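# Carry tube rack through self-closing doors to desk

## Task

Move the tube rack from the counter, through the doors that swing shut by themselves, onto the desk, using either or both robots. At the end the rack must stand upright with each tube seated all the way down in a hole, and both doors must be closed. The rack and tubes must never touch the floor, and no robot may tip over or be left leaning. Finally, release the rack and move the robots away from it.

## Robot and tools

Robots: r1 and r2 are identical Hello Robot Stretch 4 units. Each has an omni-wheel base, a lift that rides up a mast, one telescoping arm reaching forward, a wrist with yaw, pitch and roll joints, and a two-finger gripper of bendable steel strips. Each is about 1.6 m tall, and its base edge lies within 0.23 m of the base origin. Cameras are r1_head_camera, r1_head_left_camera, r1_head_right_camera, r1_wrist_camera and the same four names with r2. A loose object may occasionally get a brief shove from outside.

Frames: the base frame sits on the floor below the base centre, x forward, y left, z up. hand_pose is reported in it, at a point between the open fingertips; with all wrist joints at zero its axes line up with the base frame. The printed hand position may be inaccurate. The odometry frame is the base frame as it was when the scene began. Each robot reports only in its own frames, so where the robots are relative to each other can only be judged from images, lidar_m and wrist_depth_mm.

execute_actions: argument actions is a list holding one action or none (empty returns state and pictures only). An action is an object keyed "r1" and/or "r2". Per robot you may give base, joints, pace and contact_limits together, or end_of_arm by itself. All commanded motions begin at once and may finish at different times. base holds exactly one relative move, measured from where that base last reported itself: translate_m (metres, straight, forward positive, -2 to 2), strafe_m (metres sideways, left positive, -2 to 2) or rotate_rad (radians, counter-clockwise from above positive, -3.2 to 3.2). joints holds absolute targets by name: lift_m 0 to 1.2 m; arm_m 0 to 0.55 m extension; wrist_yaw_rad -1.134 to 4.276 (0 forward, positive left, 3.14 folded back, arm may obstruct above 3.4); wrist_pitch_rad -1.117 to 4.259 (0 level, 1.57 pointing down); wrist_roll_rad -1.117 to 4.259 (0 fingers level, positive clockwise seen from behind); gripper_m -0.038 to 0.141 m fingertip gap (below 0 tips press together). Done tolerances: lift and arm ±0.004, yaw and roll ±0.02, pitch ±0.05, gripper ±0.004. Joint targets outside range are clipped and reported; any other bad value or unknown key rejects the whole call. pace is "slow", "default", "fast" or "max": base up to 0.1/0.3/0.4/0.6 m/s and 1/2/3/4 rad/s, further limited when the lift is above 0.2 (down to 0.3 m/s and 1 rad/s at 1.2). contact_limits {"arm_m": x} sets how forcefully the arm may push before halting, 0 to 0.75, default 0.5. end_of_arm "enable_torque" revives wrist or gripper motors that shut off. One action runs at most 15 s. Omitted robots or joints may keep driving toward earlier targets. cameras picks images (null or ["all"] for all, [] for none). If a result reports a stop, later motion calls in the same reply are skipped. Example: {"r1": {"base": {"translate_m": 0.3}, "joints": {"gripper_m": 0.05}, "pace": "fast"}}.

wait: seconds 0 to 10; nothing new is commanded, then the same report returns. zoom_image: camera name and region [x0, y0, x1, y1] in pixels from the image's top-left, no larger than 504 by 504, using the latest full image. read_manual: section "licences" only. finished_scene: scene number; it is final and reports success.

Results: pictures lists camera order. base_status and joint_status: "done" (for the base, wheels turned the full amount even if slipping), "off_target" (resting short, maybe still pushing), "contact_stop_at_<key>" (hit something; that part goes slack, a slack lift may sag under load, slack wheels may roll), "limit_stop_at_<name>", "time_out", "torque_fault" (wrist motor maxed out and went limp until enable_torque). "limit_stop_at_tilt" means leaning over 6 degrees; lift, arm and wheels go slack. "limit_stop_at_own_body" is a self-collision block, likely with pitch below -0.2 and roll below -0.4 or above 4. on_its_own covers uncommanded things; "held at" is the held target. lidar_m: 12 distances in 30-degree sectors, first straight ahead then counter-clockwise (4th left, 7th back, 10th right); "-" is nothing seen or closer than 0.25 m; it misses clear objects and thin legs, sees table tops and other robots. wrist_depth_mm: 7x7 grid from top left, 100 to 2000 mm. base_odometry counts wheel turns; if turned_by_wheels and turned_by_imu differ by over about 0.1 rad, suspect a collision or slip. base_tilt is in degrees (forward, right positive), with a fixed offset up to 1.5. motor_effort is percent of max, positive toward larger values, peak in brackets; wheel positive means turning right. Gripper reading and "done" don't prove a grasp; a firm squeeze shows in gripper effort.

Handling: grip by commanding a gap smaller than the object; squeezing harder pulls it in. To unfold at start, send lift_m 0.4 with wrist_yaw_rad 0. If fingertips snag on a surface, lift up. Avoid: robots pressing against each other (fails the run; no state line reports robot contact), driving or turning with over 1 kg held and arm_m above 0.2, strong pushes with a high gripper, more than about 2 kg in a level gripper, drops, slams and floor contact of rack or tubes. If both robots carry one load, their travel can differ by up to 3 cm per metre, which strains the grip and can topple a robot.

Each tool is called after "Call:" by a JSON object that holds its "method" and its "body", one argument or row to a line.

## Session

Call:
{"method": "execute_actions", "body": {
  "actions": []
}}

Scene clock: 0.00 s.
r1.base_odometry: x=+0.000 y=+0.000 heading=+0.000 (m, m, rad; r1's odometry frame)
r1.turned_by_wheels: +0.000 (rad since the last result)
r1.turned_by_imu: +0.000 (rad since the last result)
r1.base_tilt: forward=+0.0 right=+0.2 (deg)
r1.lidar_m: 0.80 0.82 1.10 1.21 1.19 1.66 2.27 2.34 3.08 1.18 1.22 0.88
r1.base_status: not commanded
r1.joint_positions: lift_m=+0.204 arm_m=-0.003 wrist_yaw_rad=+3.207 wrist_pitch_rad=+0.006 wrist_roll_rad=+0.000 gripper_m=+0.057
r1.joint_status: not commanded
r1.motor_effort: lift_m=+19 arm_m=+0 wrist_yaw_rad=+1 wrist_pitch_rad=-6 wrist_roll_rad=+2 gripper_m=-2 wheel_0=+0 wheel_1=-1 wheel_2=+0 (%)
r1.hand_pose: x=-0.1252 y=+0.0685 z=+0.3809 quat_wxyz=(-0.033, -0.003, +0.000, +0.999) (m; r1's base frame)
r1.wrist_depth_mm: - 134 134 - - - 1661 / - - 132 - - - 1661 / - 110 132 - - - 1661 / - 123 151 - - - 1708 / 198 - - - - - 1708 / 216 1618 208 1661 202 1576 1464 / 603 960 1042 146 960 1008 1025
r2.base_odometry: x=+0.000 y=+0.000 heading=+0.000 (m, m, rad; r2's odometry frame)
r2.turned_by_wheels: +0.000 (rad since the last result)
r2.turned_by_imu: +0.000 (rad since the last result)
r2.base_tilt: forward=-0.2 right=+0.2 (deg)
r2.lidar_m: 2.48 1.63 1.51 1.18 0.75 0.67 0.69 0.87 1.22 1.22 2.70 2.44
r2.base_status: not commanded
r2.joint_positions: lift_m=+0.266 arm_m=+0.001 wrist_yaw_rad=+3.184 wrist_pitch_rad=-0.010 wrist_roll_rad=+0.010 gripper_m=+0.057
r2.joint_status: not commanded
r2.motor_effort: lift_m=+17 arm_m=-1 wrist_yaw_rad=+3 wrist_pitch_rad=-5 wrist_roll_rad=+0 gripper_m=-3 wheel_0=+0 wheel_1=-1 wheel_2=+0 (%)
r2.hand_pose: x=-0.1200 y=+0.0751 z=+0.4467 quat_wxyz=(-0.021, +0.005, +0.005, +1.000) (m; r2's base frame)
r2.wrist_depth_mm: - - 139 831 741 676 627 / - - 139 820 750 683 627 / - 113 141 798 750 691 634 / 148 145 253 842 759 683 627 / 216 1078 946 820 750 683 634 / 216 1098 202 820 200 683 634 / 217 891 917 - 750 668 634
pictures: r1_head_camera, r1_head_left_camera, r1_head_right_camera, r1_wrist_camera, r2_head_camera, r2_head_left_camera, r2_head_right_camera, r2_wrist_camera
Images, in order (width x height): r1_head_camera 420x560, r1_head_left_camera 420x672, r1_head_right_camera 420x672, r1_wrist_camera 616x392, r2_head_camera 420x560, r2_head_left_camera 420x672, r2_head_right_camera 420x672, r2_wrist_camera 616x392.

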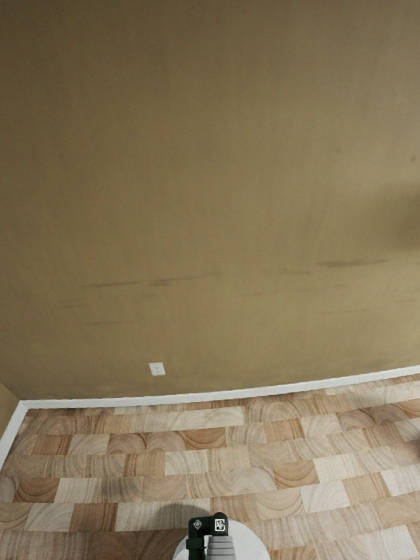

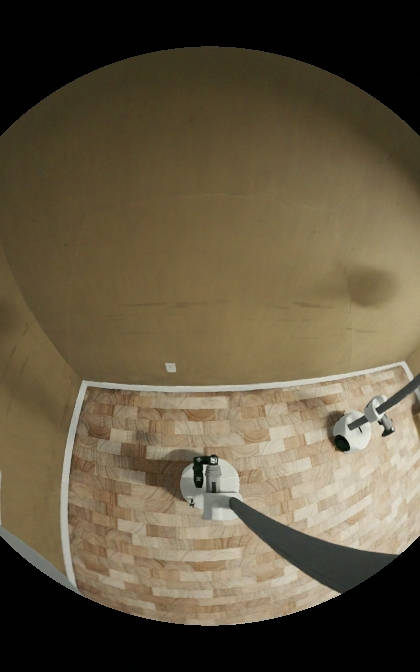

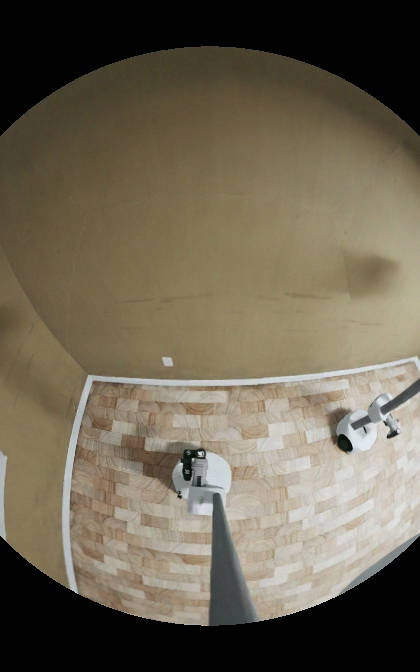

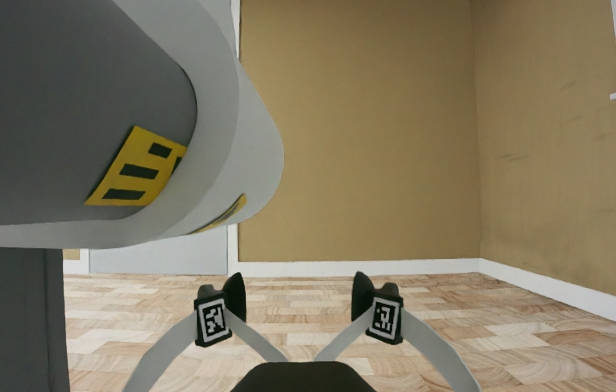

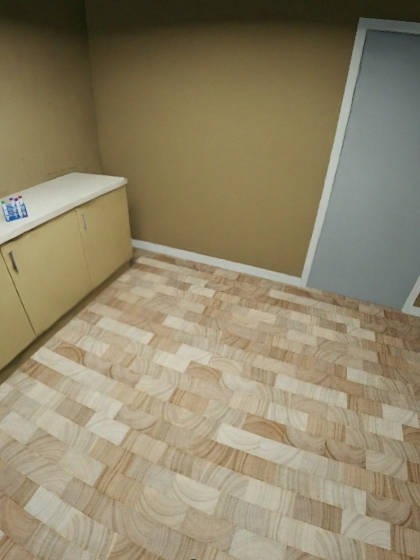

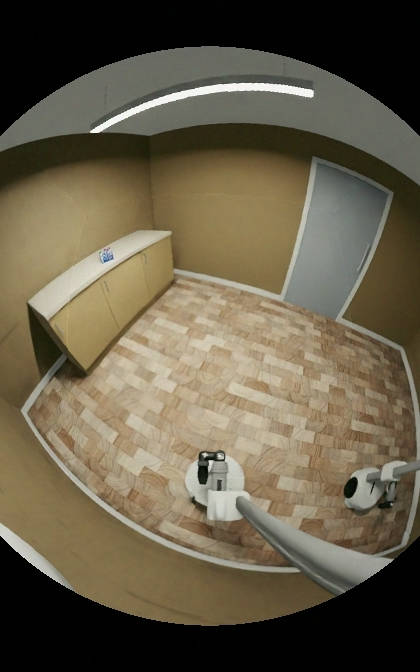

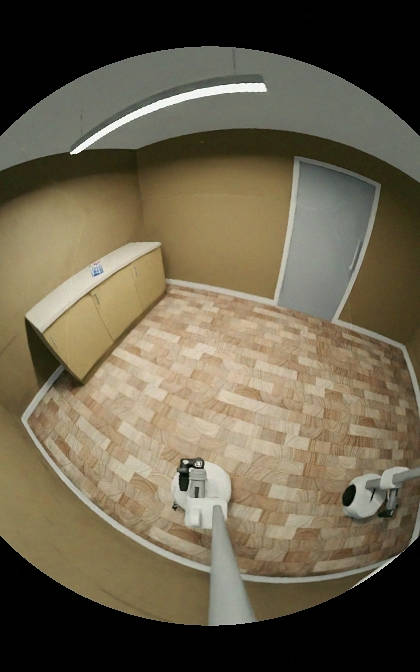

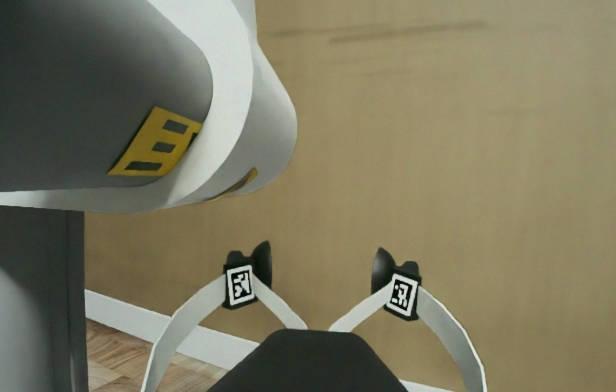

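Call:
{"method": "execute_actions", "body": {
  "actions": []
}}

Scene clock: 1.17 s.
r1.base_odometry: x=+0.000 y=+0.000 heading=+0.000 (m, m, rad; r1's odometry frame)
r1.turned_by_wheels: +0.000 (rad since the last result)
r1.turned_by_imu: +0.000 (rad since the last result)
r1.base_tilt: forward=+0.1 right=+0.2 (deg)
r1.lidar_m: 0.81 0.82 1.11 1.18 1.23 1.65 2.27 2.35 3.09 1.18 1.24 0.87
r1.base_status: not commanded
r1.joint_positions: lift_m=+0.204 arm_m=-0.003 wrist_yaw_rad=+3.207 wrist_pitch_rad=+0.006 wrist_roll_rad=+0.000 gripper_m=+0.057
r1.joint_status: not commanded
r1.motor_effort: lift_m=+19 arm_m=+0 wrist_yaw_rad=+0 wrist_pitch_rad=-7 wrist_roll_rad=+1 gripper_m=+0 wheel_0=+0 wheel_1=-1 wheel_2=+0 (%)
r1.hand_pose: x=-0.1252 y=+0.0685 z=+0.3809 quat_wxyz=(-0.033, -0.003, +0.000, +0.999) (m; r1's base frame)
r1.wrist_depth_mm: - 134 134 - - - 1618 / - - 132 - - - 1661 / - 111 132 - - - 1661 / - 123 151 - - - 1756 / 198 - - - - - 1661 / 216 1576 208 1708 200 1576 1499 / 597 960 1042 146 976 1008 1025
r2.base_odometry: x=+0.000 y=+0.000 heading=+0.000 (m, m, rad; r2's odometry frame)
r2.turned_by_wheels: +0.000 (rad since the last result)
r2.turned_by_imu: +0.000 (rad since the last result)
r2.base_tilt: forward=-0.1 right=+0.2 (deg)
r2.lidar_m: 2.48 1.65 1.52 1.17 0.77 0.67 0.67 0.86 1.20 1.22 2.68 2.44
r2.base_status: not commanded
r2.joint_positions: lift_m=+0.266 arm_m=+0.001 wrist_yaw_rad=+3.184 wrist_pitch_rad=-0.010 wrist_roll_rad=+0.010 gripper_m=+0.057
r2.joint_status: not commanded
r2.motor_effort: lift_m=+17 arm_m=+0 wrist_yaw_rad=+0 wrist_pitch_rad=-5 wrist_roll_rad=+0 gripper_m=-5 wheel_0=+0 wheel_1=-1 wheel_2=+0 (%)
r2.hand_pose: x=-0.1200 y=+0.0751 z=+0.4467 quat_wxyz=(-0.021, +0.005, +0.005, +1.000) (m; r2's base frame)
r2.wrist_depth_mm: - - 139 831 741 676 627 / - - 139 820 750 683 627 / - 113 142 798 768 683 627 / 148 145 253 831 750 691 627 / 216 1078 946 842 741 683 634 / 217 1060 202 809 200 676 640 / 217 904 917 - 741 668 647
pictures: r1_head_camera, r1_head_left_camera, r1_head_right_camera, r1_wrist_camera, r2_head_camera, r2_head_left_camera, r2_head_right_camera, r2_wrist_camera
Images, in order (width x height): r1_head_camera 420x560, r1_head_left_camera 420x672, r1_head_right_camera 420x672, r1_wrist_camera 616x392, r2_head_camera 420x560, r2_head_left_camera 420x672, r2_head_right_camera 420x672, r2_wrist_camera 616x392.

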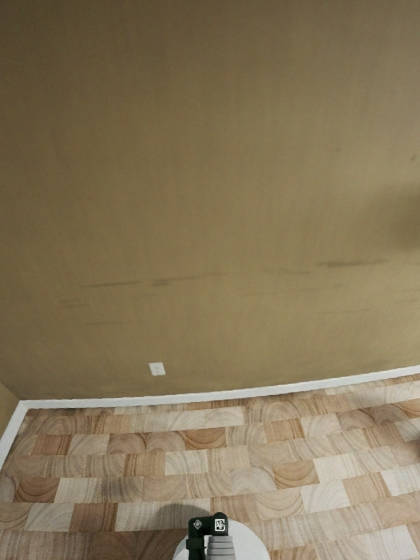

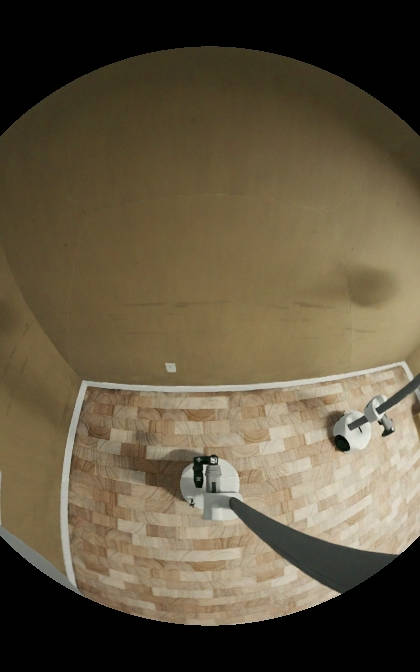

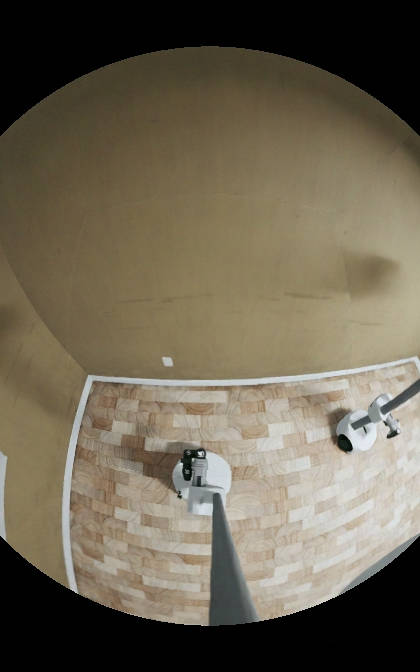

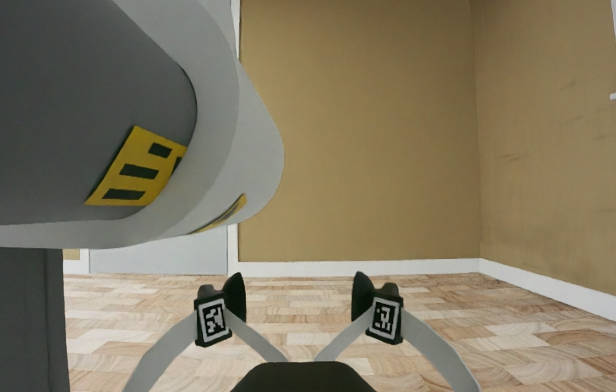

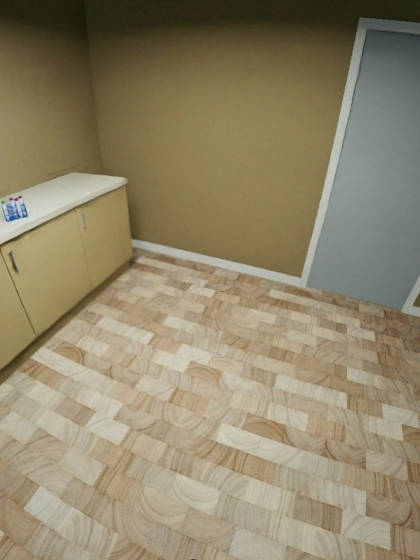

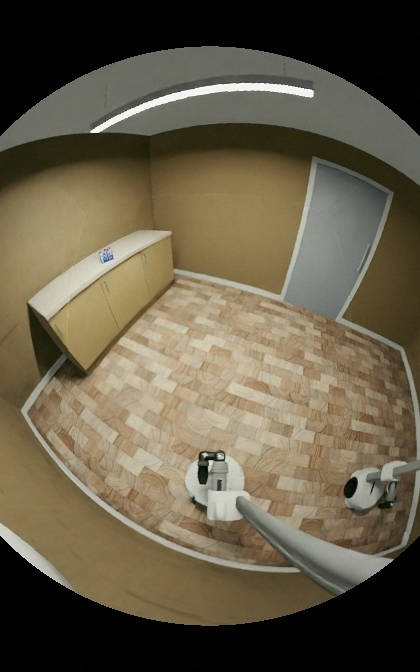

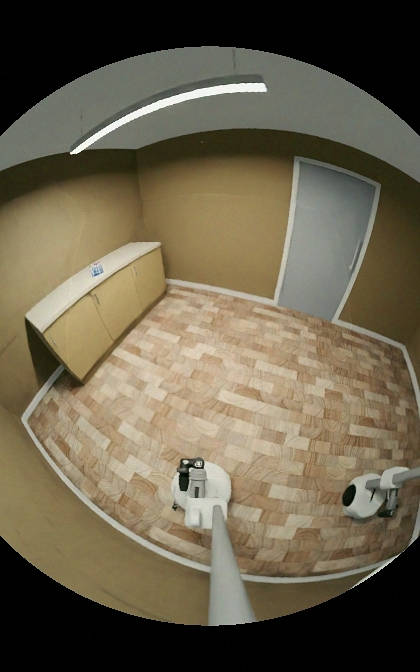

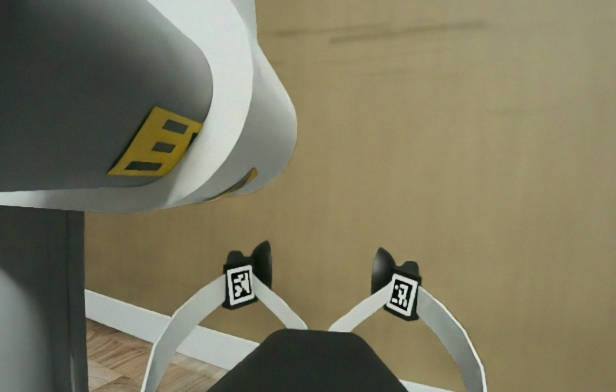

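Call:
{"method": "execute_actions", "body": {
  "actions": [
    {"r1":{"base":{"rotate_rad":-3.02},"joints":{"lift_m":0.7,"wrist_yaw_rad":0,"gripper_m":0.09}},"r2":{"base":{"rotate_rad":0.35},"joints":{"lift_m":0.85,"wrist_yaw_rad":0,"gripper_m":0.14,"wrist_pitch_rad":0.15}}}
  ]
}}

Scene clock: 8.20 s.
r1.base_odometry: x=+0.000 y=+0.000 heading=-3.020 (m, m, rad; r1's odometry frame)
r1.turned_by_wheels: -3.020 (rad since the last result)
r1.turned_by_imu: -3.062 (rad since the last result)
r1.base_tilt: forward=-0.1 right=+0.5 (deg)
r1.lidar_m: 2.27 2.39 2.95 1.17 1.10 0.84 0.80 0.86 1.27 1.20 1.26 1.85
r1.base_status: done
r1.joint_positions: lift_m=+0.700 arm_m=-0.003 wrist_yaw_rad=+0.000 wrist_pitch_rad=+0.006 wrist_roll_rad=+0.000 gripper_m=+0.090
r1.joint_status: all done
r1.motor_effort: lift_m=+26(27) arm_m=+0(1) wrist_yaw_rad=+0(3) wrist_pitch_rad=-7(6) wrist_roll_rad=+1(1) gripper_m=+0(7) wheel_0=+2(5) wheel_1=+2(6) wheel_2=+1(6) (%)
r1.hand_pose: x=+0.4569 y=-0.0874 z=+0.8760 quat_wxyz=(+1.000, +0.000, +0.003, +0.000) (m; r1's base frame)
r1.wrist_depth_mm: - - - - - - 1808 / - - - - - - 1756 / - - - - - - 1808 / - - - - - - 1808 / - - - - - - 1808 / - - 216 - 197 - 1808 / - - - 144 - - 1756
r2.base_odometry: x=+0.000 y=+0.000 heading=+0.350 (m, m, rad; r2's odometry frame)
r2.turned_by_wheels: +0.350 (rad since the last result)
r2.turned_by_imu: +0.352 (rad since the last result)
r2.base_tilt: forward=-0.1 right=+0.2 (deg)
r2.lidar_m: 1.81 1.52 1.57 0.83 0.69 0.68 0.77 1.23 1.20 2.96 2.45 2.44
r2.base_status: done
r2.joint_positions: lift_m=+0.850 arm_m=+0.001 wrist_yaw_rad=+0.000 wrist_pitch_rad=+0.152 wrist_roll_rad=+0.010 gripper_m=+0.140
r2.joint_status: all done
r2.motor_effort: lift_m=+23(24) arm_m=+0(0) wrist_yaw_rad=+0(2) wrist_pitch_rad=-5(5) wrist_roll_rad=+0(0) gripper_m=-1(3) wheel_0=+0(5) wheel_1=+1(5) wheel_2=+2(6) (%)
r2.hand_pose: x=+0.4572 y=-0.0873 z=+0.9842 quat_wxyz=(+0.997, +0.005, +0.076, +0.000) (m; r2's base frame)
r2.wrist_depth_mm: 1576 1808 - - - - 1756 / 1618 1808 - - - - 1756 / 1576 1863 1863 - - - 1808 / 1182 1430 1708 - - - 1808 / 1255 1366 1756 - - - 1808 / 1281 1397 1756 1921 1863 1921 1863 / 1308 1499 1618 - 1661 1618 1618
pictures: r1_head_camera, r1_head_left_camera, r1_head_right_camera, r1_wrist_camera, r2_head_camera, r2_head_left_camera, r2_head_right_camera, r2_wrist_camera
Images, in order (width x height): r1_head_camera 420x560, r1_head_left_camera 420x672, r1_head_right_camera 420x672, r1_wrist_camera 616x392, r2_head_camera 420x560, r2_head_left_camera 420x672, r2_head_right_camera 420x672, r2_wrist_camera 616x392.

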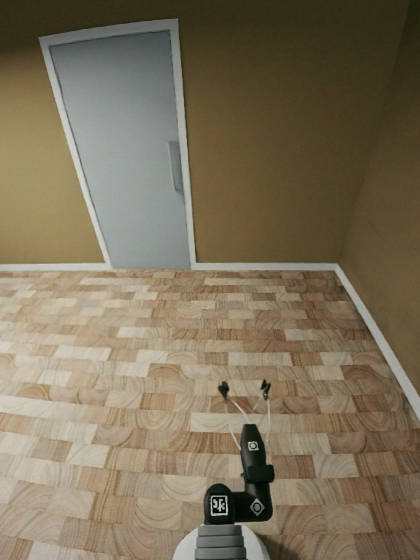

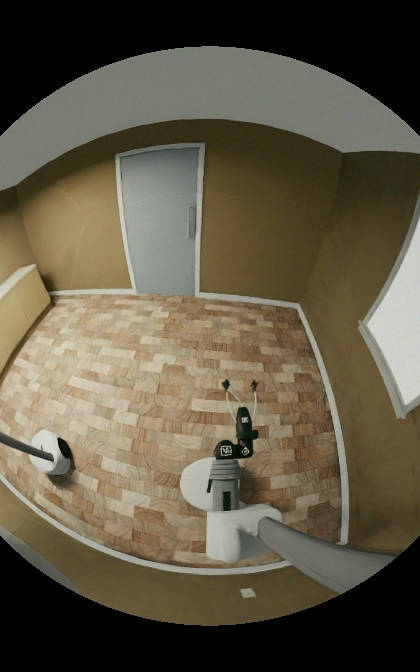

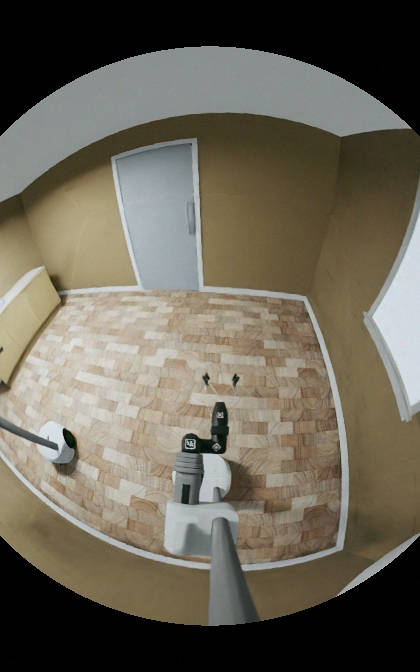

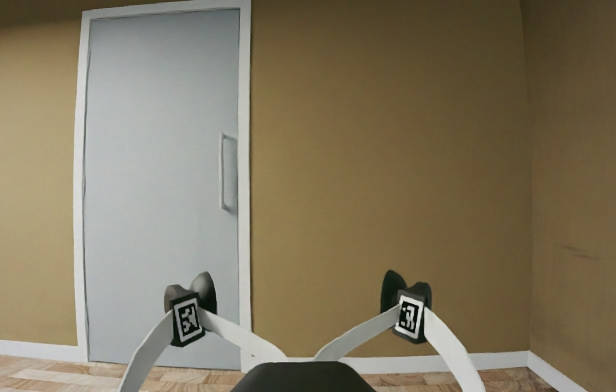

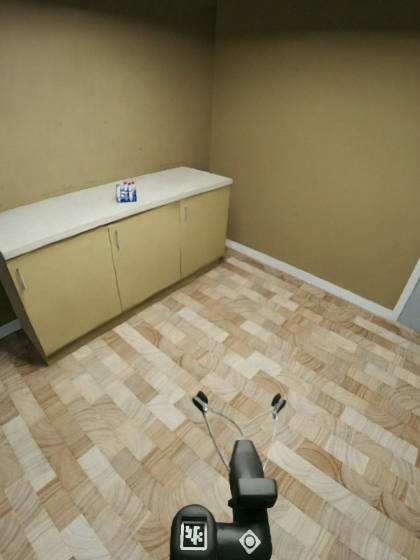

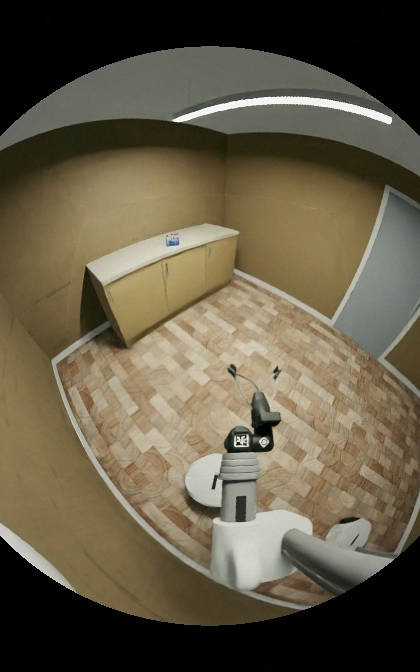

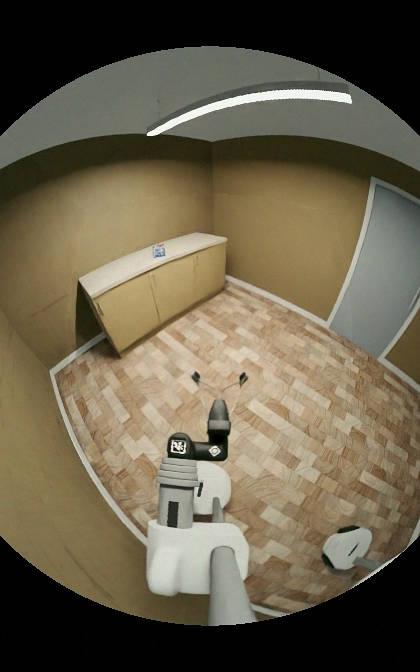

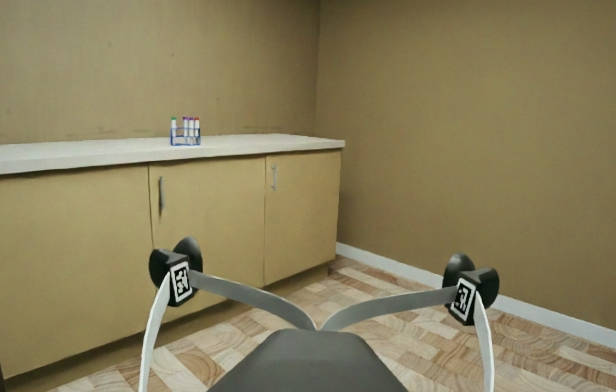

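Call:
{"method": "execute_actions", "body": {
  "actions": [
    {"r1":{"base":{"translate_m":1.27},"pace":"fast"},"r2":{"base":{"translate_m":1.45},"pace":"fast"}}
  ],
  "cameras": []
}}

Call:
{"method": "execute_actions", "body": {
  "actions": [
    {"r1":{"base":{"strafe_m":0.41},"pace":"fast"},"r2":{"base":{"rotate_rad":0.87},"pace":"fast"}}
  ],
  "cameras": ["r1_head_camera","r1_wrist_camera","r2_head_camera","r2_wrist_camera"]
}}

Scene clock: 14.20 s.
r1.base_odometry: x=-1.261 y=-0.155 heading=-3.019 (m, m, rad; r1's odometry frame)
r1.turned_by_wheels: +0.000 (rad since the last result)
r1.turned_by_imu: -0.006 (rad since the last result)
r1.base_tilt: forward=+0.1 right=+0.2 (deg)
r1.lidar_m: 1.00 1.01 1.56 2.07 2.84 2.15 2.08 1.79 1.29 1.30 1.39 1.02
r1.base_status: done
r1.joint_positions: lift_m=+0.700 arm_m=-0.003 wrist_yaw_rad=+0.000 wrist_pitch_rad=+0.006 wrist_roll_rad=+0.000 gripper_m=+0.090
r1.joint_status: not commanded
r1.motor_effort: lift_m=+24(26) arm_m=+0(0) wrist_yaw_rad=-1(0) wrist_pitch_rad=-6(7) wrist_roll_rad=+1(0) gripper_m=-1(1) wheel_0=+0(6) wheel_1=+0(8) wheel_2=+0(11) (%)
r1.hand_pose: x=+0.4569 y=-0.0874 z=+0.8761 quat_wxyz=(+1.000, +0.000, +0.003, +0.000) (m; r1's base frame)
r1.wrist_depth_mm: 842 820 809 809 809 798 788 / 820 831 820 798 809 798 788 / 842 820 809 798 798 788 798 / 831 820 809 798 798 798 788 / 820 820 809 798 798 788 778 / 820 809 217 798 197 788 788 / 809 788 788 144 798 778 778
r2.base_odometry: x=+1.362 y=+0.498 heading=+0.350 (m, m, rad; r2's odometry frame)
r2.turned_by_wheels: +0.000 (rad since the last result)
r2.turned_by_imu: -0.006 (rad since the last result)
r2.base_tilt: forward=-0.2 right=+0.2 (deg)
r2.lidar_m: 0.64 0.54 0.52 0.61 0.97 1.76 2.00 3.20 2.11 1.65 1.34 1.34
r2.base_status: done
r2.joint_positions: lift_m=+0.850 arm_m=+0.001 wrist_yaw_rad=+0.000 wrist_pitch_rad=+0.152 wrist_roll_rad=+0.010 gripper_m=+0.140
r2.joint_status: not commanded
r2.motor_effort: lift_m=+22(22) arm_m=-1(0) wrist_yaw_rad=-1(0) wrist_pitch_rad=-4(4) wrist_roll_rad=+0(0) gripper_m=+0(0) wheel_0=+1(6) wheel_1=-1(6) wheel_2=+1(8) (%)
r2.hand_pose: x=+0.4572 y=-0.0874 z=+0.9842 quat_wxyz=(+0.997, +0.005, +0.076, +0.000) (m; r2's base frame)
r2.wrist_depth_mm: 842 960 1160 1366 1205 1008 878 / 854 1008 1205 1397 1229 1025 904 / 878 1025 1229 1430 1229 1042 917 / 668 699 723 768 1205 1060 931 / 415 459 574 750 1281 1025 931 / 421 473 585 707 1229 1025 991 / 433 484 615 - 1281 1078 976
pictures: none
No camera images: the call's "cameras" was empty. Leave "cameras" out to get every camera's image.

Scene clock: 16.43 s.
r1.base_odometry: x=-1.211 y=-0.562 heading=-3.019 (m, m, rad; r1's odometry frame)
r1.turned_by_wheels: +0.000 (rad since the last result)
r1.turned_by_imu: +0.000 (rad since the last result)
r1.base_tilt: forward=+0.1 right=+0.1 (deg)
r1.lidar_m: 0.97 1.11 1.60 1.68 2.55 2.10 2.06 2.21 1.72 1.70 1.42 1.05
r1.base_status: done
r1.joint_positions: lift_m=+0.700 arm_m=-0.003 wrist_yaw_rad=+0.000 wrist_pitch_rad=+0.006 wrist_roll_rad=+0.000 gripper_m=+0.090
r1.joint_status: not commanded
r1.motor_effort: lift_m=+25(25) arm_m=+0(0) wrist_yaw_rad=+0(1) wrist_pitch_rad=-7(7) wrist_roll_rad=+0(1) gripper_m=-1(1) wheel_0=+0(10) wheel_1=+0(11) wheel_2=+0(0) (%)
r1.hand_pose: x=+0.4569 y=-0.0874 z=+0.8761 quat_wxyz=(+1.000, +0.000, +0.003, +0.000) (m; r1's base frame)
r1.wrist_depth_mm: 854 866 854 831 831 831 831 / 854 854 831 831 831 809 831 / 842 842 831 809 831 809 809 / 854 842 842 820 820 809 809 / 831 842 831 820 820 820 809 / 831 831 217 842 197 820 798 / 842 831 831 144 831 809 809
r2.base_odometry: x=+1.362 y=+0.498 heading=+1.221 (m, m, rad; r2's odometry frame)
r2.turned_by_wheels: +0.870 (rad since the last result)
r2.turned_by_imu: +0.877 (rad since the last result)
r2.base_tilt: forward=-0.1 right=+0.2 (deg)
r2.lidar_m: 0.52 0.55 0.78 1.78 1.86 2.59 1.68 1.89 1.39 1.35 0.77 0.56
r2.base_status: done
r2.joint_positions: lift_m=+0.850 arm_m=+0.001 wrist_yaw_rad=+0.000 wrist_pitch_rad=+0.152 wrist_roll_rad=+0.010 gripper_m=+0.140
r2.joint_status: not commanded
r2.motor_effort: lift_m=+21(22) arm_m=-1(1) wrist_yaw_rad=+2(0) wrist_pitch_rad=-5(5) wrist_roll_rad=+0(1) gripper_m=-2(2) wheel_0=+0(8) wheel_1=+1(5) wheel_2=+1(7) (%)
r2.hand_pose: x=+0.4572 y=-0.0874 z=+0.9843 quat_wxyz=(+0.997, +0.005, +0.076, +0.000) (m; r2's base frame)
r2.wrist_depth_mm: 891 878 866 854 842 831 820 / 904 878 878 878 854 842 842 / 931 931 891 891 891 878 866 / 661 691 488 603 788 820 866 / 413 424 413 430 469 473 484 / 349 343 340 336 330 327 332 / 389 382 377 - 364 359 357
pictures: r1_head_camera, r1_wrist_camera, r2_head_camera, r2_wrist_camera
Images, in order (width x height): r1_head_camera 420x560, r1_wrist_camera 616x392, r2_head_camera 420x560, r2_wrist_camera 616x392.

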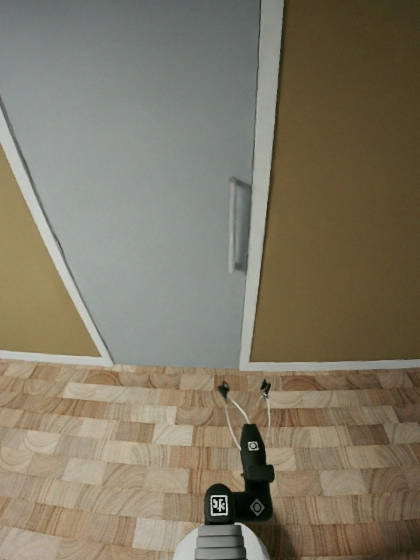

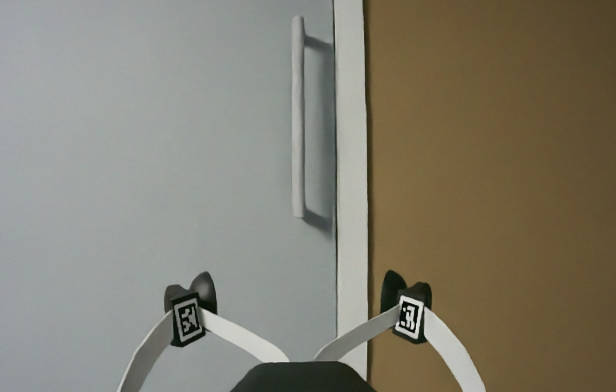

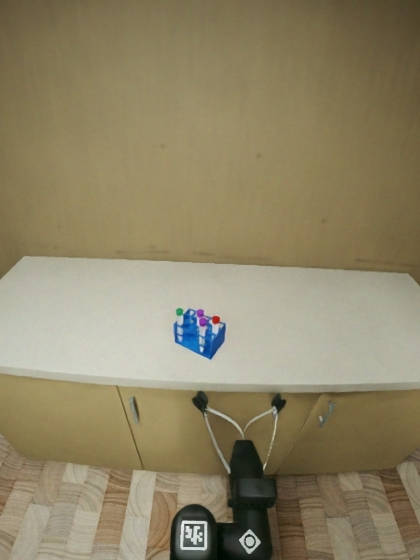

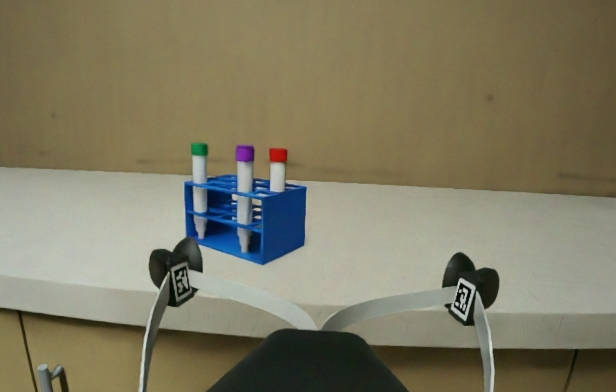

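Call:
{"method": "execute_actions", "body": {
  "actions": [
    {"r1":{"base":{"translate_m":0.04},"joints":{"lift_m":0.77,"arm_m":0.42}},"r2":{"base":{"strafe_m":0.54}}}
  ],
  "cameras": ["r1_wrist_camera"]
}}

Scene clock: 20.43 s.
r1.base_odometry: x=-1.250 y=-0.567 heading=-3.019 (m, m, rad; r1's odometry frame)
r1.turned_by_wheels: +0.000 (rad since the last result)
r1.turned_by_imu: -0.001 (rad since the last result)
r1.base_tilt: forward=+0.1 right=+0.1 (deg)
r1.lidar_m: 0.92 1.05 1.51 2.38 1.82 2.15 2.10 2.22 1.74 1.71 1.35 0.99
r1.base_status: done
r1.joint_positions: lift_m=+0.770 arm_m=+0.419 wrist_yaw_rad=+0.000 wrist_pitch_rad=+0.006 wrist_roll_rad=+0.000 gripper_m=+0.090
r1.joint_status: all done
r1.motor_effort: lift_m=+26(27) arm_m=+7(6) wrist_yaw_rad=+0(1) wrist_pitch_rad=-7(8) wrist_roll_rad=+1(0) gripper_m=-2(0) wheel_0=+1(5) wheel_1=+0(8) wheel_2=+0(8) (%)
r1.hand_pose: x=+0.8782 y=-0.0874 z=+0.9460 quat_wxyz=(+1.000, +0.000, +0.003, +0.000) (m; r1's base frame)
r1.wrist_depth_mm: 379 373 366 366 349 359 357 / 377 370 368 362 349 359 357 / 373 373 368 364 349 359 357 / 370 368 366 366 347 359 357 / 370 368 366 362 343 355 355 / 370 366 216 362 197 355 353 / 368 362 364 145 345 353 351
r2.base_odometry: x=+0.855 y=+0.683 heading=+1.221 (m, m, rad; r2's odometry frame)
r2.turned_by_wheels: +0.000 (rad since the last result)
r2.turned_by_imu: -0.001 (rad since the last result)
r2.base_tilt: forward=-0.1 right=+0.2 (deg)
r2.lidar_m: 0.54 0.58 1.28 1.23 1.29 1.81 3.68 1.85 1.96 1.88 0.77 0.57
r2.base_status: done
r2.joint_positions: lift_m=+0.850 arm_m=+0.001 wrist_yaw_rad=+0.000 wrist_pitch_rad=+0.152 wrist_roll_rad=+0.010 gripper_m=+0.140
r2.joint_status: not commanded
r2.motor_effort: lift_m=+21(21) arm_m=-1(0) wrist_yaw_rad=+2(2) wrist_pitch_rad=-4(3) wrist_roll_rad=-1(0) gripper_m=-1(1) wheel_0=+1(7) wheel_1=+0(9) wheel_2=+1(1) (%)
r2.hand_pose: x=+0.4572 y=-0.0874 z=+0.9843 quat_wxyz=(+0.997, +0.005, +0.076, +0.000) (m; r2's base frame)
r2.wrist_depth_mm: 891 866 866 854 842 831 820 / 917 904 904 878 878 854 842 / 946 931 931 917 891 891 891 / 976 699 723 750 778 820 866 / 410 421 415 455 469 473 477 / 357 351 347 343 342 334 334 / 397 392 384 - 368 368 364
pictures: r1_wrist_camera
Images, in order (width x height): r1_wrist_camera 616x392.

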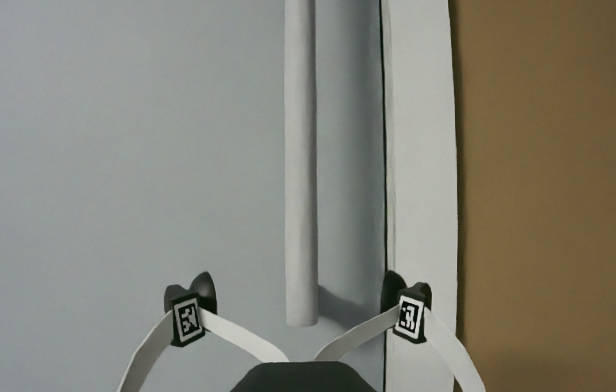

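Call:
{"method": "execute_actions", "body": {
  "actions": [
    {"r1":{"joints":{"lift_m":0.82,"arm_m":0.525,"gripper_m":0.065}},"r2":{"base":{"rotate_rad":-0.58}}}
  ],
  "cameras": ["r1_wrist_camera","r2_wrist_camera","r2_head_camera"]
}}

Scene clock: 22.17 s.
r1.base_odometry: x=-1.250 y=-0.567 heading=-3.019 (m, m, rad; r1's odometry frame)
r1.turned_by_wheels: +0.000 (rad since the last result)
r1.turned_by_imu: -0.001 (rad since the last result)
r1.base_tilt: forward=+0.2 right=+0.2 (deg)
r1.lidar_m: 0.92 1.07 1.52 2.08 1.83 2.17 2.10 2.26 1.78 1.70 1.35 1.01
r1.base_status: not commanded
r1.joint_positions: lift_m=+0.820 arm_m=+0.524 wrist_yaw_rad=+0.000 wrist_pitch_rad=+0.006 wrist_roll_rad=+0.000 gripper_m=+0.065
r1.joint_status: all done
r1.motor_effort: lift_m=+26(27) arm_m=+7(7) wrist_yaw_rad=+0(0) wrist_pitch_rad=-6(6) wrist_roll_rad=+0(1) gripper_m=-5(2) wheel_0=+1(1) wheel_1=+0(0) wheel_2=+0(0) (%)
r1.hand_pose: x=+0.9832 y=-0.0874 z=+0.9960 quat_wxyz=(+1.000, +0.000, +0.003, +0.000) (m; r1's base frame)
r1.wrist_depth_mm: 267 265 260 189 259 245 - / 265 264 263 189 258 242 253 / 264 263 260 188 256 243 254 / 263 262 259 189 257 241 251 / 262 262 259 187 255 241 252 / 262 260 208 188 212 241 252 / 262 260 258 144 254 238 -
r2.base_odometry: x=+0.855 y=+0.683 heading=+0.641 (m, m, rad; r2's odometry frame)
r2.turned_by_wheels: -0.580 (rad since the last result)
r2.turned_by_imu: -0.584 (rad since the last result)
r2.base_tilt: forward=-0.1 right=+0.2 (deg)
r2.lidar_m: 0.56 0.51 0.56 1.31 1.22 1.27 1.72 3.56 1.85 1.98 1.88 0.83
r2.base_status: done
r2.joint_positions: lift_m=+0.850 arm_m=+0.001 wrist_yaw_rad=+0.000 wrist_pitch_rad=+0.152 wrist_roll_rad=+0.010 gripper_m=+0.140
r2.joint_status: not commanded
r2.motor_effort: lift_m=+21(21) arm_m=+0(0) wrist_yaw_rad=+1(0) wrist_pitch_rad=-4(5) wrist_roll_rad=+0(0) gripper_m=+0(1) wheel_0=+2(2) wheel_1=+0(5) wheel_2=+0(3) (%)
r2.hand_pose: x=+0.4571 y=-0.0874 z=+0.9843 quat_wxyz=(+0.997, +0.005, +0.076, +0.000) (m; r2's base frame)
r2.wrist_depth_mm: 778 854 976 1098 1229 1430 1464 / 798 878 976 1118 1255 1499 1464 / 820 917 1025 1098 1336 1576 1499 / 661 699 723 647 788 820 917 / 410 421 445 512 585 707 891 / 357 392 466 517 615 715 991 / 382 418 469 - 691 809 1042
pictures: r1_wrist_camera, r2_head_camera, r2_wrist_camera
Images, in order (width x height): r1_wrist_camera 616x392, r2_head_camera 420x560, r2_wrist_camera 616x392.

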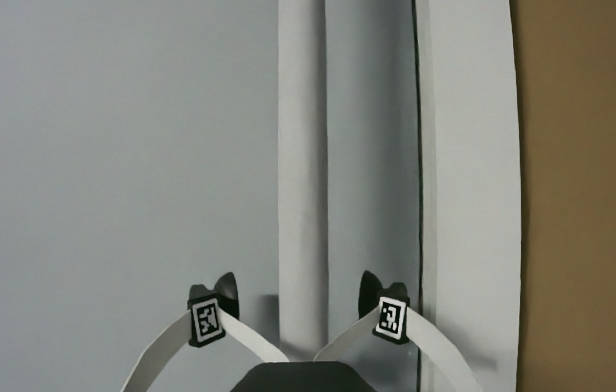

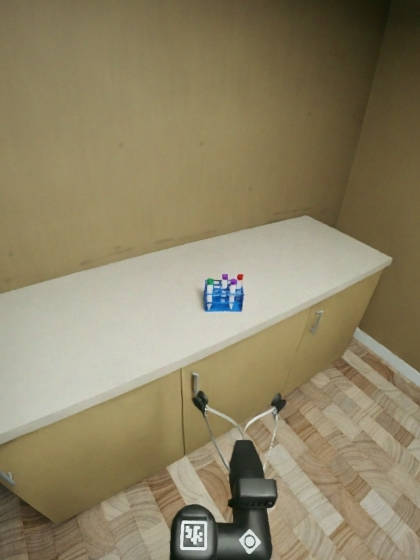

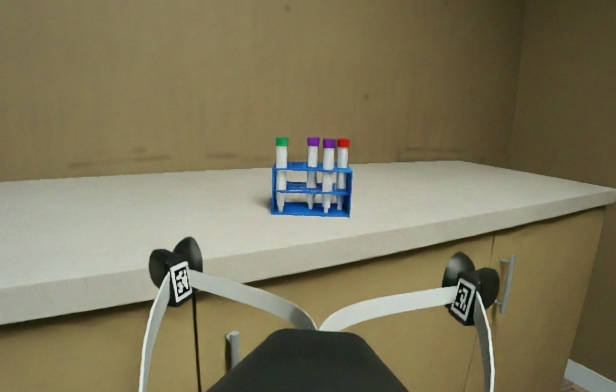

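Call:
{"method": "execute_actions", "body": {
  "actions": [
    {"r1":{"joints":{"arm_m":0.533,"gripper_m":-0.02}},"r2":{"joints":{"arm_m":0.25}}}
  ],
  "cameras": ["r1_wrist_camera","r2_wrist_camera"]
}}

Scene clock: 24.30 s.
r1.base_odometry: x=-1.250 y=-0.567 heading=-3.020 (m, m, rad; r1's odometry frame)
r1.turned_by_wheels: +0.000 (rad since the last result)
r1.turned_by_imu: -0.001 (rad since the last result)
r1.base_tilt: forward=+0.1 right=+0.3 (deg)
r1.lidar_m: 0.91 1.03 1.51 2.21 1.84 2.17 2.08 2.27 1.74 1.69 1.38 1.02
r1.base_status: not commanded
r1.joint_positions: lift_m=+0.820 arm_m=+0.532 wrist_yaw_rad=-0.001 wrist_pitch_rad=+0.006 wrist_roll_rad=+0.000 gripper_m=-0.020
r1.joint_status: all done
r1.motor_effort: lift_m=+26(26) arm_m=+5(7) wrist_yaw_rad=+2(2) wrist_pitch_rad=-7(6) wrist_roll_rad=+0(0) gripper_m=-13(13) wheel_0=+0(1) wheel_1=-1(1) wheel_2=-1(1) (%)
r1.hand_pose: x=+0.9913 y=-0.0876 z=+0.9960 quat_wxyz=(+1.000, +0.000, +0.003, +0.000) (m; r1's base frame)
r1.wrist_depth_mm: 254 251 248 177 245 236 - / 253 252 248 176 245 236 246 / 252 251 247 175 244 235 246 / 252 250 248 175 243 234 245 / 250 249 247 174 244 232 244 / 250 247 245 173 241 233 244 / 249 247 244 169 241 230 -
r2.base_odometry: x=+0.855 y=+0.683 heading=+0.641 (m, m, rad; r2's odometry frame)
r2.turned_by_wheels: +0.000 (rad since the last result)
r2.turned_by_imu: +0.000 (rad since the last result)
r2.base_tilt: forward=-0.1 right=+0.2 (deg)
r2.lidar_m: 0.57 0.53 0.55 1.32 1.22 1.28 1.72 3.57 1.85 2.00 1.87 0.82
r2.base_status: not commanded
r2.joint_positions: lift_m=+0.850 arm_m=+0.249 wrist_yaw_rad=+0.000 wrist_pitch_rad=+0.152 wrist_roll_rad=+0.010 gripper_m=+0.140
r2.joint_status: all done
r2.motor_effort: lift_m=+21(21) arm_m=+5(4) wrist_yaw_rad=+1(1) wrist_pitch_rad=-5(6) wrist_roll_rad=+1(1) gripper_m=+0(0) wheel_0=+3(2) wheel_1=+0(1) wheel_2=+1(1) (%)
r2.hand_pose: x=+0.7052 y=-0.0874 z=+0.9842 quat_wxyz=(+0.997, +0.005, +0.076, +0.000) (m; r2's base frame)
r2.wrist_depth_mm: 621 676 759 866 976 1160 1281 / 627 691 778 878 1008 1182 1336 / 647 715 798 904 1060 1255 1366 / 647 683 627 394 768 809 854 / 407 418 379 397 459 469 477 / 294 291 294 301 306 325 488 / 238 239 254 - 312 410 535
pictures: r1_wrist_camera, r2_wrist_camera
Images, in order (width x height): r1_wrist_camera 616x392, r2_wrist_camera 616x392.

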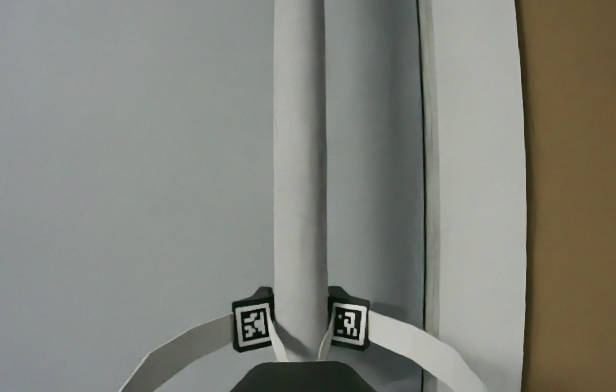

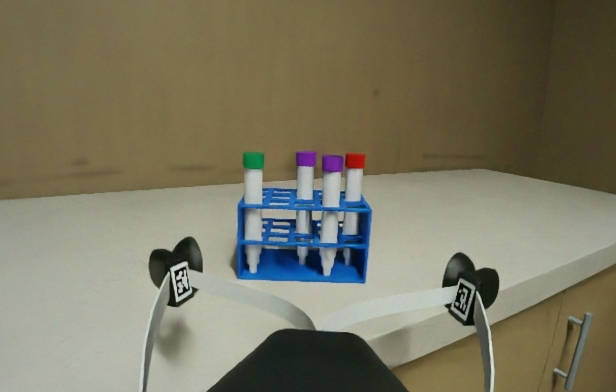

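Call:
{"method": "execute_actions", "body": {
  "actions": [
    {"r1":{"base":{"translate_m":-0.12}},"r2":{"base":{"strafe_m":0.011},"joints":{"lift_m":0.808}}}
  ],
  "cameras": ["r1_wrist_camera","r2_wrist_camera"]
}}

Scene clock: 26.97 s.
r1.base_odometry: x=-1.131 y=-0.552 heading=-3.017 (m, m, rad; r1's odometry frame)
r1.turned_by_wheels: +0.002 (rad since the last result)
r1.turned_by_imu: +0.003 (rad since the last result)
r1.base_tilt: forward=+0.1 right=+0.0 (deg)
r1.lidar_m: 0.92 1.13 1.70 1.89 1.79 2.01 1.96 2.12 1.73 1.70 1.51 1.13
r1.base_status: done
r1.joint_positions: lift_m=+0.820 arm_m=+0.532 wrist_yaw_rad=+0.013 wrist_pitch_rad=+0.006 wrist_roll_rad=+0.000 gripper_m=-0.020
r1.joint_status: not commanded
r1.on_its_own: wrist_yaw_rad is at rest, and its effort (-37) is outside its rest range (-13 to +13)
r1.motor_effort: lift_m=+26(26) arm_m=+5(6) wrist_yaw_rad=-37(38) wrist_pitch_rad=-7(7) wrist_roll_rad=+1(0) gripper_m=-10(10) wheel_0=+11(12) wheel_1=+6(7) wheel_2=+10(12) (%)
r1.hand_pose: x=+0.9926 y=-0.0837 z=+0.9960 quat_wxyz=(+1.000, +0.000, +0.003, +0.006) (m; r1's base frame)
r1.wrist_depth_mm: 283 270 254 235 231 362 357 / 283 267 253 236 230 357 357 / 281 266 252 235 229 357 357 / 279 263 251 234 229 359 357 / 281 264 251 233 229 355 357 / 279 264 182 180 226 355 351 / 278 257 247 165 159 357 353
r2.base_odometry: x=+0.848 y=+0.692 heading=+0.641 (m, m, rad; r2's odometry frame)
r2.turned_by_wheels: +0.000 (rad since the last result)
r2.turned_by_imu: +0.000 (rad since the last result)
r2.base_tilt: forward=-0.1 right=+0.2 (deg)
r2.lidar_m: 0.57 0.52 0.55 1.30 1.22 1.27 1.70 3.57 1.82 2.00 1.89 0.80
r2.base_status: done
r2.joint_positions: lift_m=+0.808 arm_m=+0.249 wrist_yaw_rad=+0.000 wrist_pitch_rad=+0.152 wrist_roll_rad=+0.010 gripper_m=+0.140
r2.joint_status: all done
r2.motor_effort: lift_m=+13(20) arm_m=+5(5) wrist_yaw_rad=+2(0) wrist_pitch_rad=-5(4) wrist_roll_rad=+0(1) gripper_m=-2(0) wheel_0=+0(7) wheel_1=-1(7) wheel_2=+1(0) (%)
r2.hand_pose: x=+0.7052 y=-0.0874 z=+0.9429 quat_wxyz=(+0.997, +0.005, +0.076, +0.000) (m; r2's base frame)
r2.wrist_depth_mm: 621 668 768 842 960 1160 1308 / 634 683 778 878 1008 1182 1336 / 647 715 788 373 1008 1229 1366 / 496 512 525 384 462 609 634 / 306 315 309 338 347 353 415 / 220 218 220 243 273 312 480 / 180 186 208 - 334 397 521
pictures: r1_wrist_camera, r2_wrist_camera
Images, in order (width x height): r1_wrist_camera 616x392, r2_wrist_camera 616x392.

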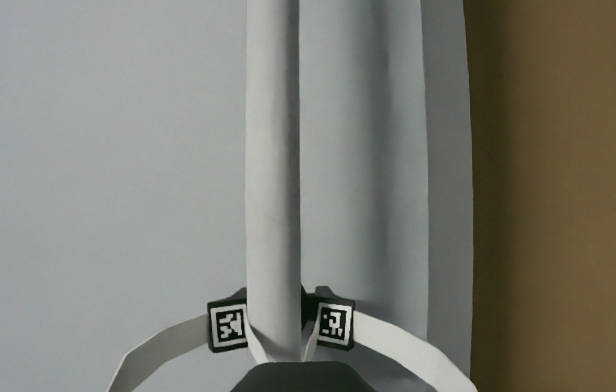

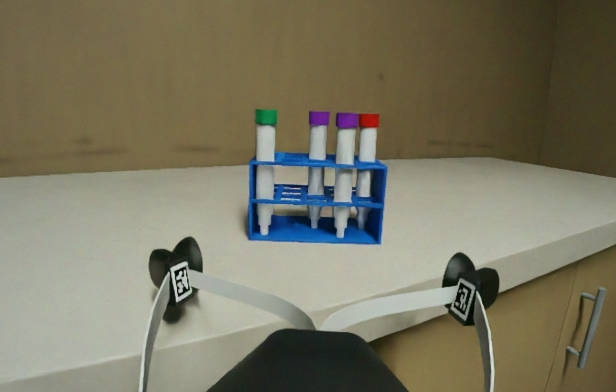

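Call:
{"method": "execute_actions", "body": {
  "actions": [
    {"r1":{"base":{"strafe_m":0.09},"joints":{"arm_m":0.38}},"r2":{"joints":{"arm_m":0.405}}}
  ],
  "cameras": ["r1_wrist_camera","r2_wrist_camera"]
}}

Scene clock: 28.80 s.
r1.base_odometry: x=-1.120 y=-0.641 heading=-3.018 (m, m, rad; r1's odometry frame)
r1.turned_by_wheels: +0.000 (rad since the last result)
r1.turned_by_imu: -0.001 (rad since the last result)
r1.base_tilt: forward=+0.0 right=+0.2 (deg)
r1.lidar_m: 0.74 1.06 1.71 1.82 1.72 2.01 1.97 2.13 1.81 1.77 1.53 1.14
r1.base_status: done
r1.joint_positions: lift_m=+0.820 arm_m=+0.381 wrist_yaw_rad=-0.002 wrist_pitch_rad=+0.006 wrist_roll_rad=+0.000 gripper_m=-0.020
r1.joint_status: all done
r1.motor_effort: lift_m=+26(26) arm_m=-6(11) wrist_yaw_rad=+5(36) wrist_pitch_rad=-6(9) wrist_roll_rad=-1(0) gripper_m=-10(16) wheel_0=-3(11) wheel_1=+0(13) wheel_2=-2(9) (%)
r1.hand_pose: x=+0.8403 y=-0.0879 z=+0.9960 quat_wxyz=(+1.000, +0.000, +0.003, -0.001) (m; r1's base frame)
r1.wrist_depth_mm: 336 298 264 160 215 521 517 / 336 296 263 160 216 521 521 / 334 293 260 159 214 517 517 / 334 294 260 158 214 525 517 / 332 293 259 159 213 517 512 / 332 293 255 158 208 517 517 / 330 293 251 155 205 517 517
r2.base_odometry: x=+0.848 y=+0.692 heading=+0.641 (m, m, rad; r2's odometry frame)
r2.turned_by_wheels: +0.000 (rad since the last result)
r2.turned_by_imu: +0.000 (rad since the last result)
r2.base_tilt: forward=-0.1 right=+0.2 (deg)
r2.lidar_m: 0.56 0.52 0.54 1.29 1.23 1.26 1.71 3.57 1.72 2.00 1.89 0.82
r2.base_status: not commanded
r2.joint_positions: lift_m=+0.808 arm_m=+0.404 wrist_yaw_rad=+0.000 wrist_pitch_rad=+0.152 wrist_roll_rad=+0.010 gripper_m=+0.140
r2.joint_status: all done
r2.motor_effort: lift_m=+13(13) arm_m=+5(5) wrist_yaw_rad=+2(1) wrist_pitch_rad=-5(5) wrist_roll_rad=+1(0) gripper_m=+1(1) wheel_0=+0(0) wheel_1=+0(1) wheel_2=+0(1) (%)
r2.hand_pose: x=+0.8602 y=-0.0874 z=+0.9429 quat_wxyz=(+0.997, +0.005, +0.076, +0.000) (m; r2's base frame)
r2.wrist_depth_mm: 517 564 627 715 831 946 1138 / 530 580 640 732 842 991 1182 / 535 597 654 723 222 1060 1229 / 496 508 238 226 221 609 634 / 306 312 210 237 231 349 357 / 220 216 211 218 213 217 245 / 178 178 189 - 191 187 -
pictures: r1_wrist_camera, r2_wrist_camera
Images, in order (width x height): r1_wrist_camera 616x392, r2_wrist_camera 616x392.

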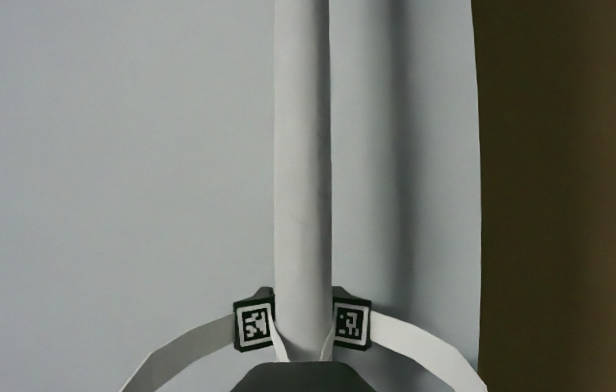

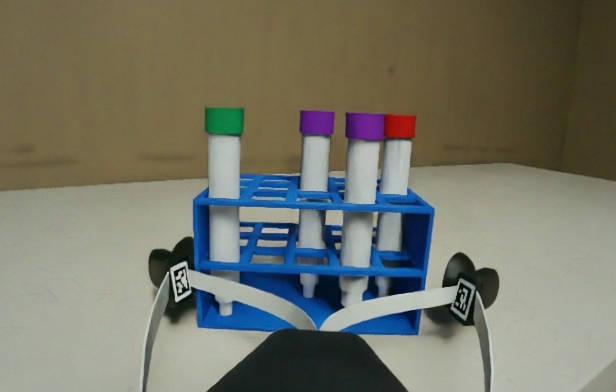

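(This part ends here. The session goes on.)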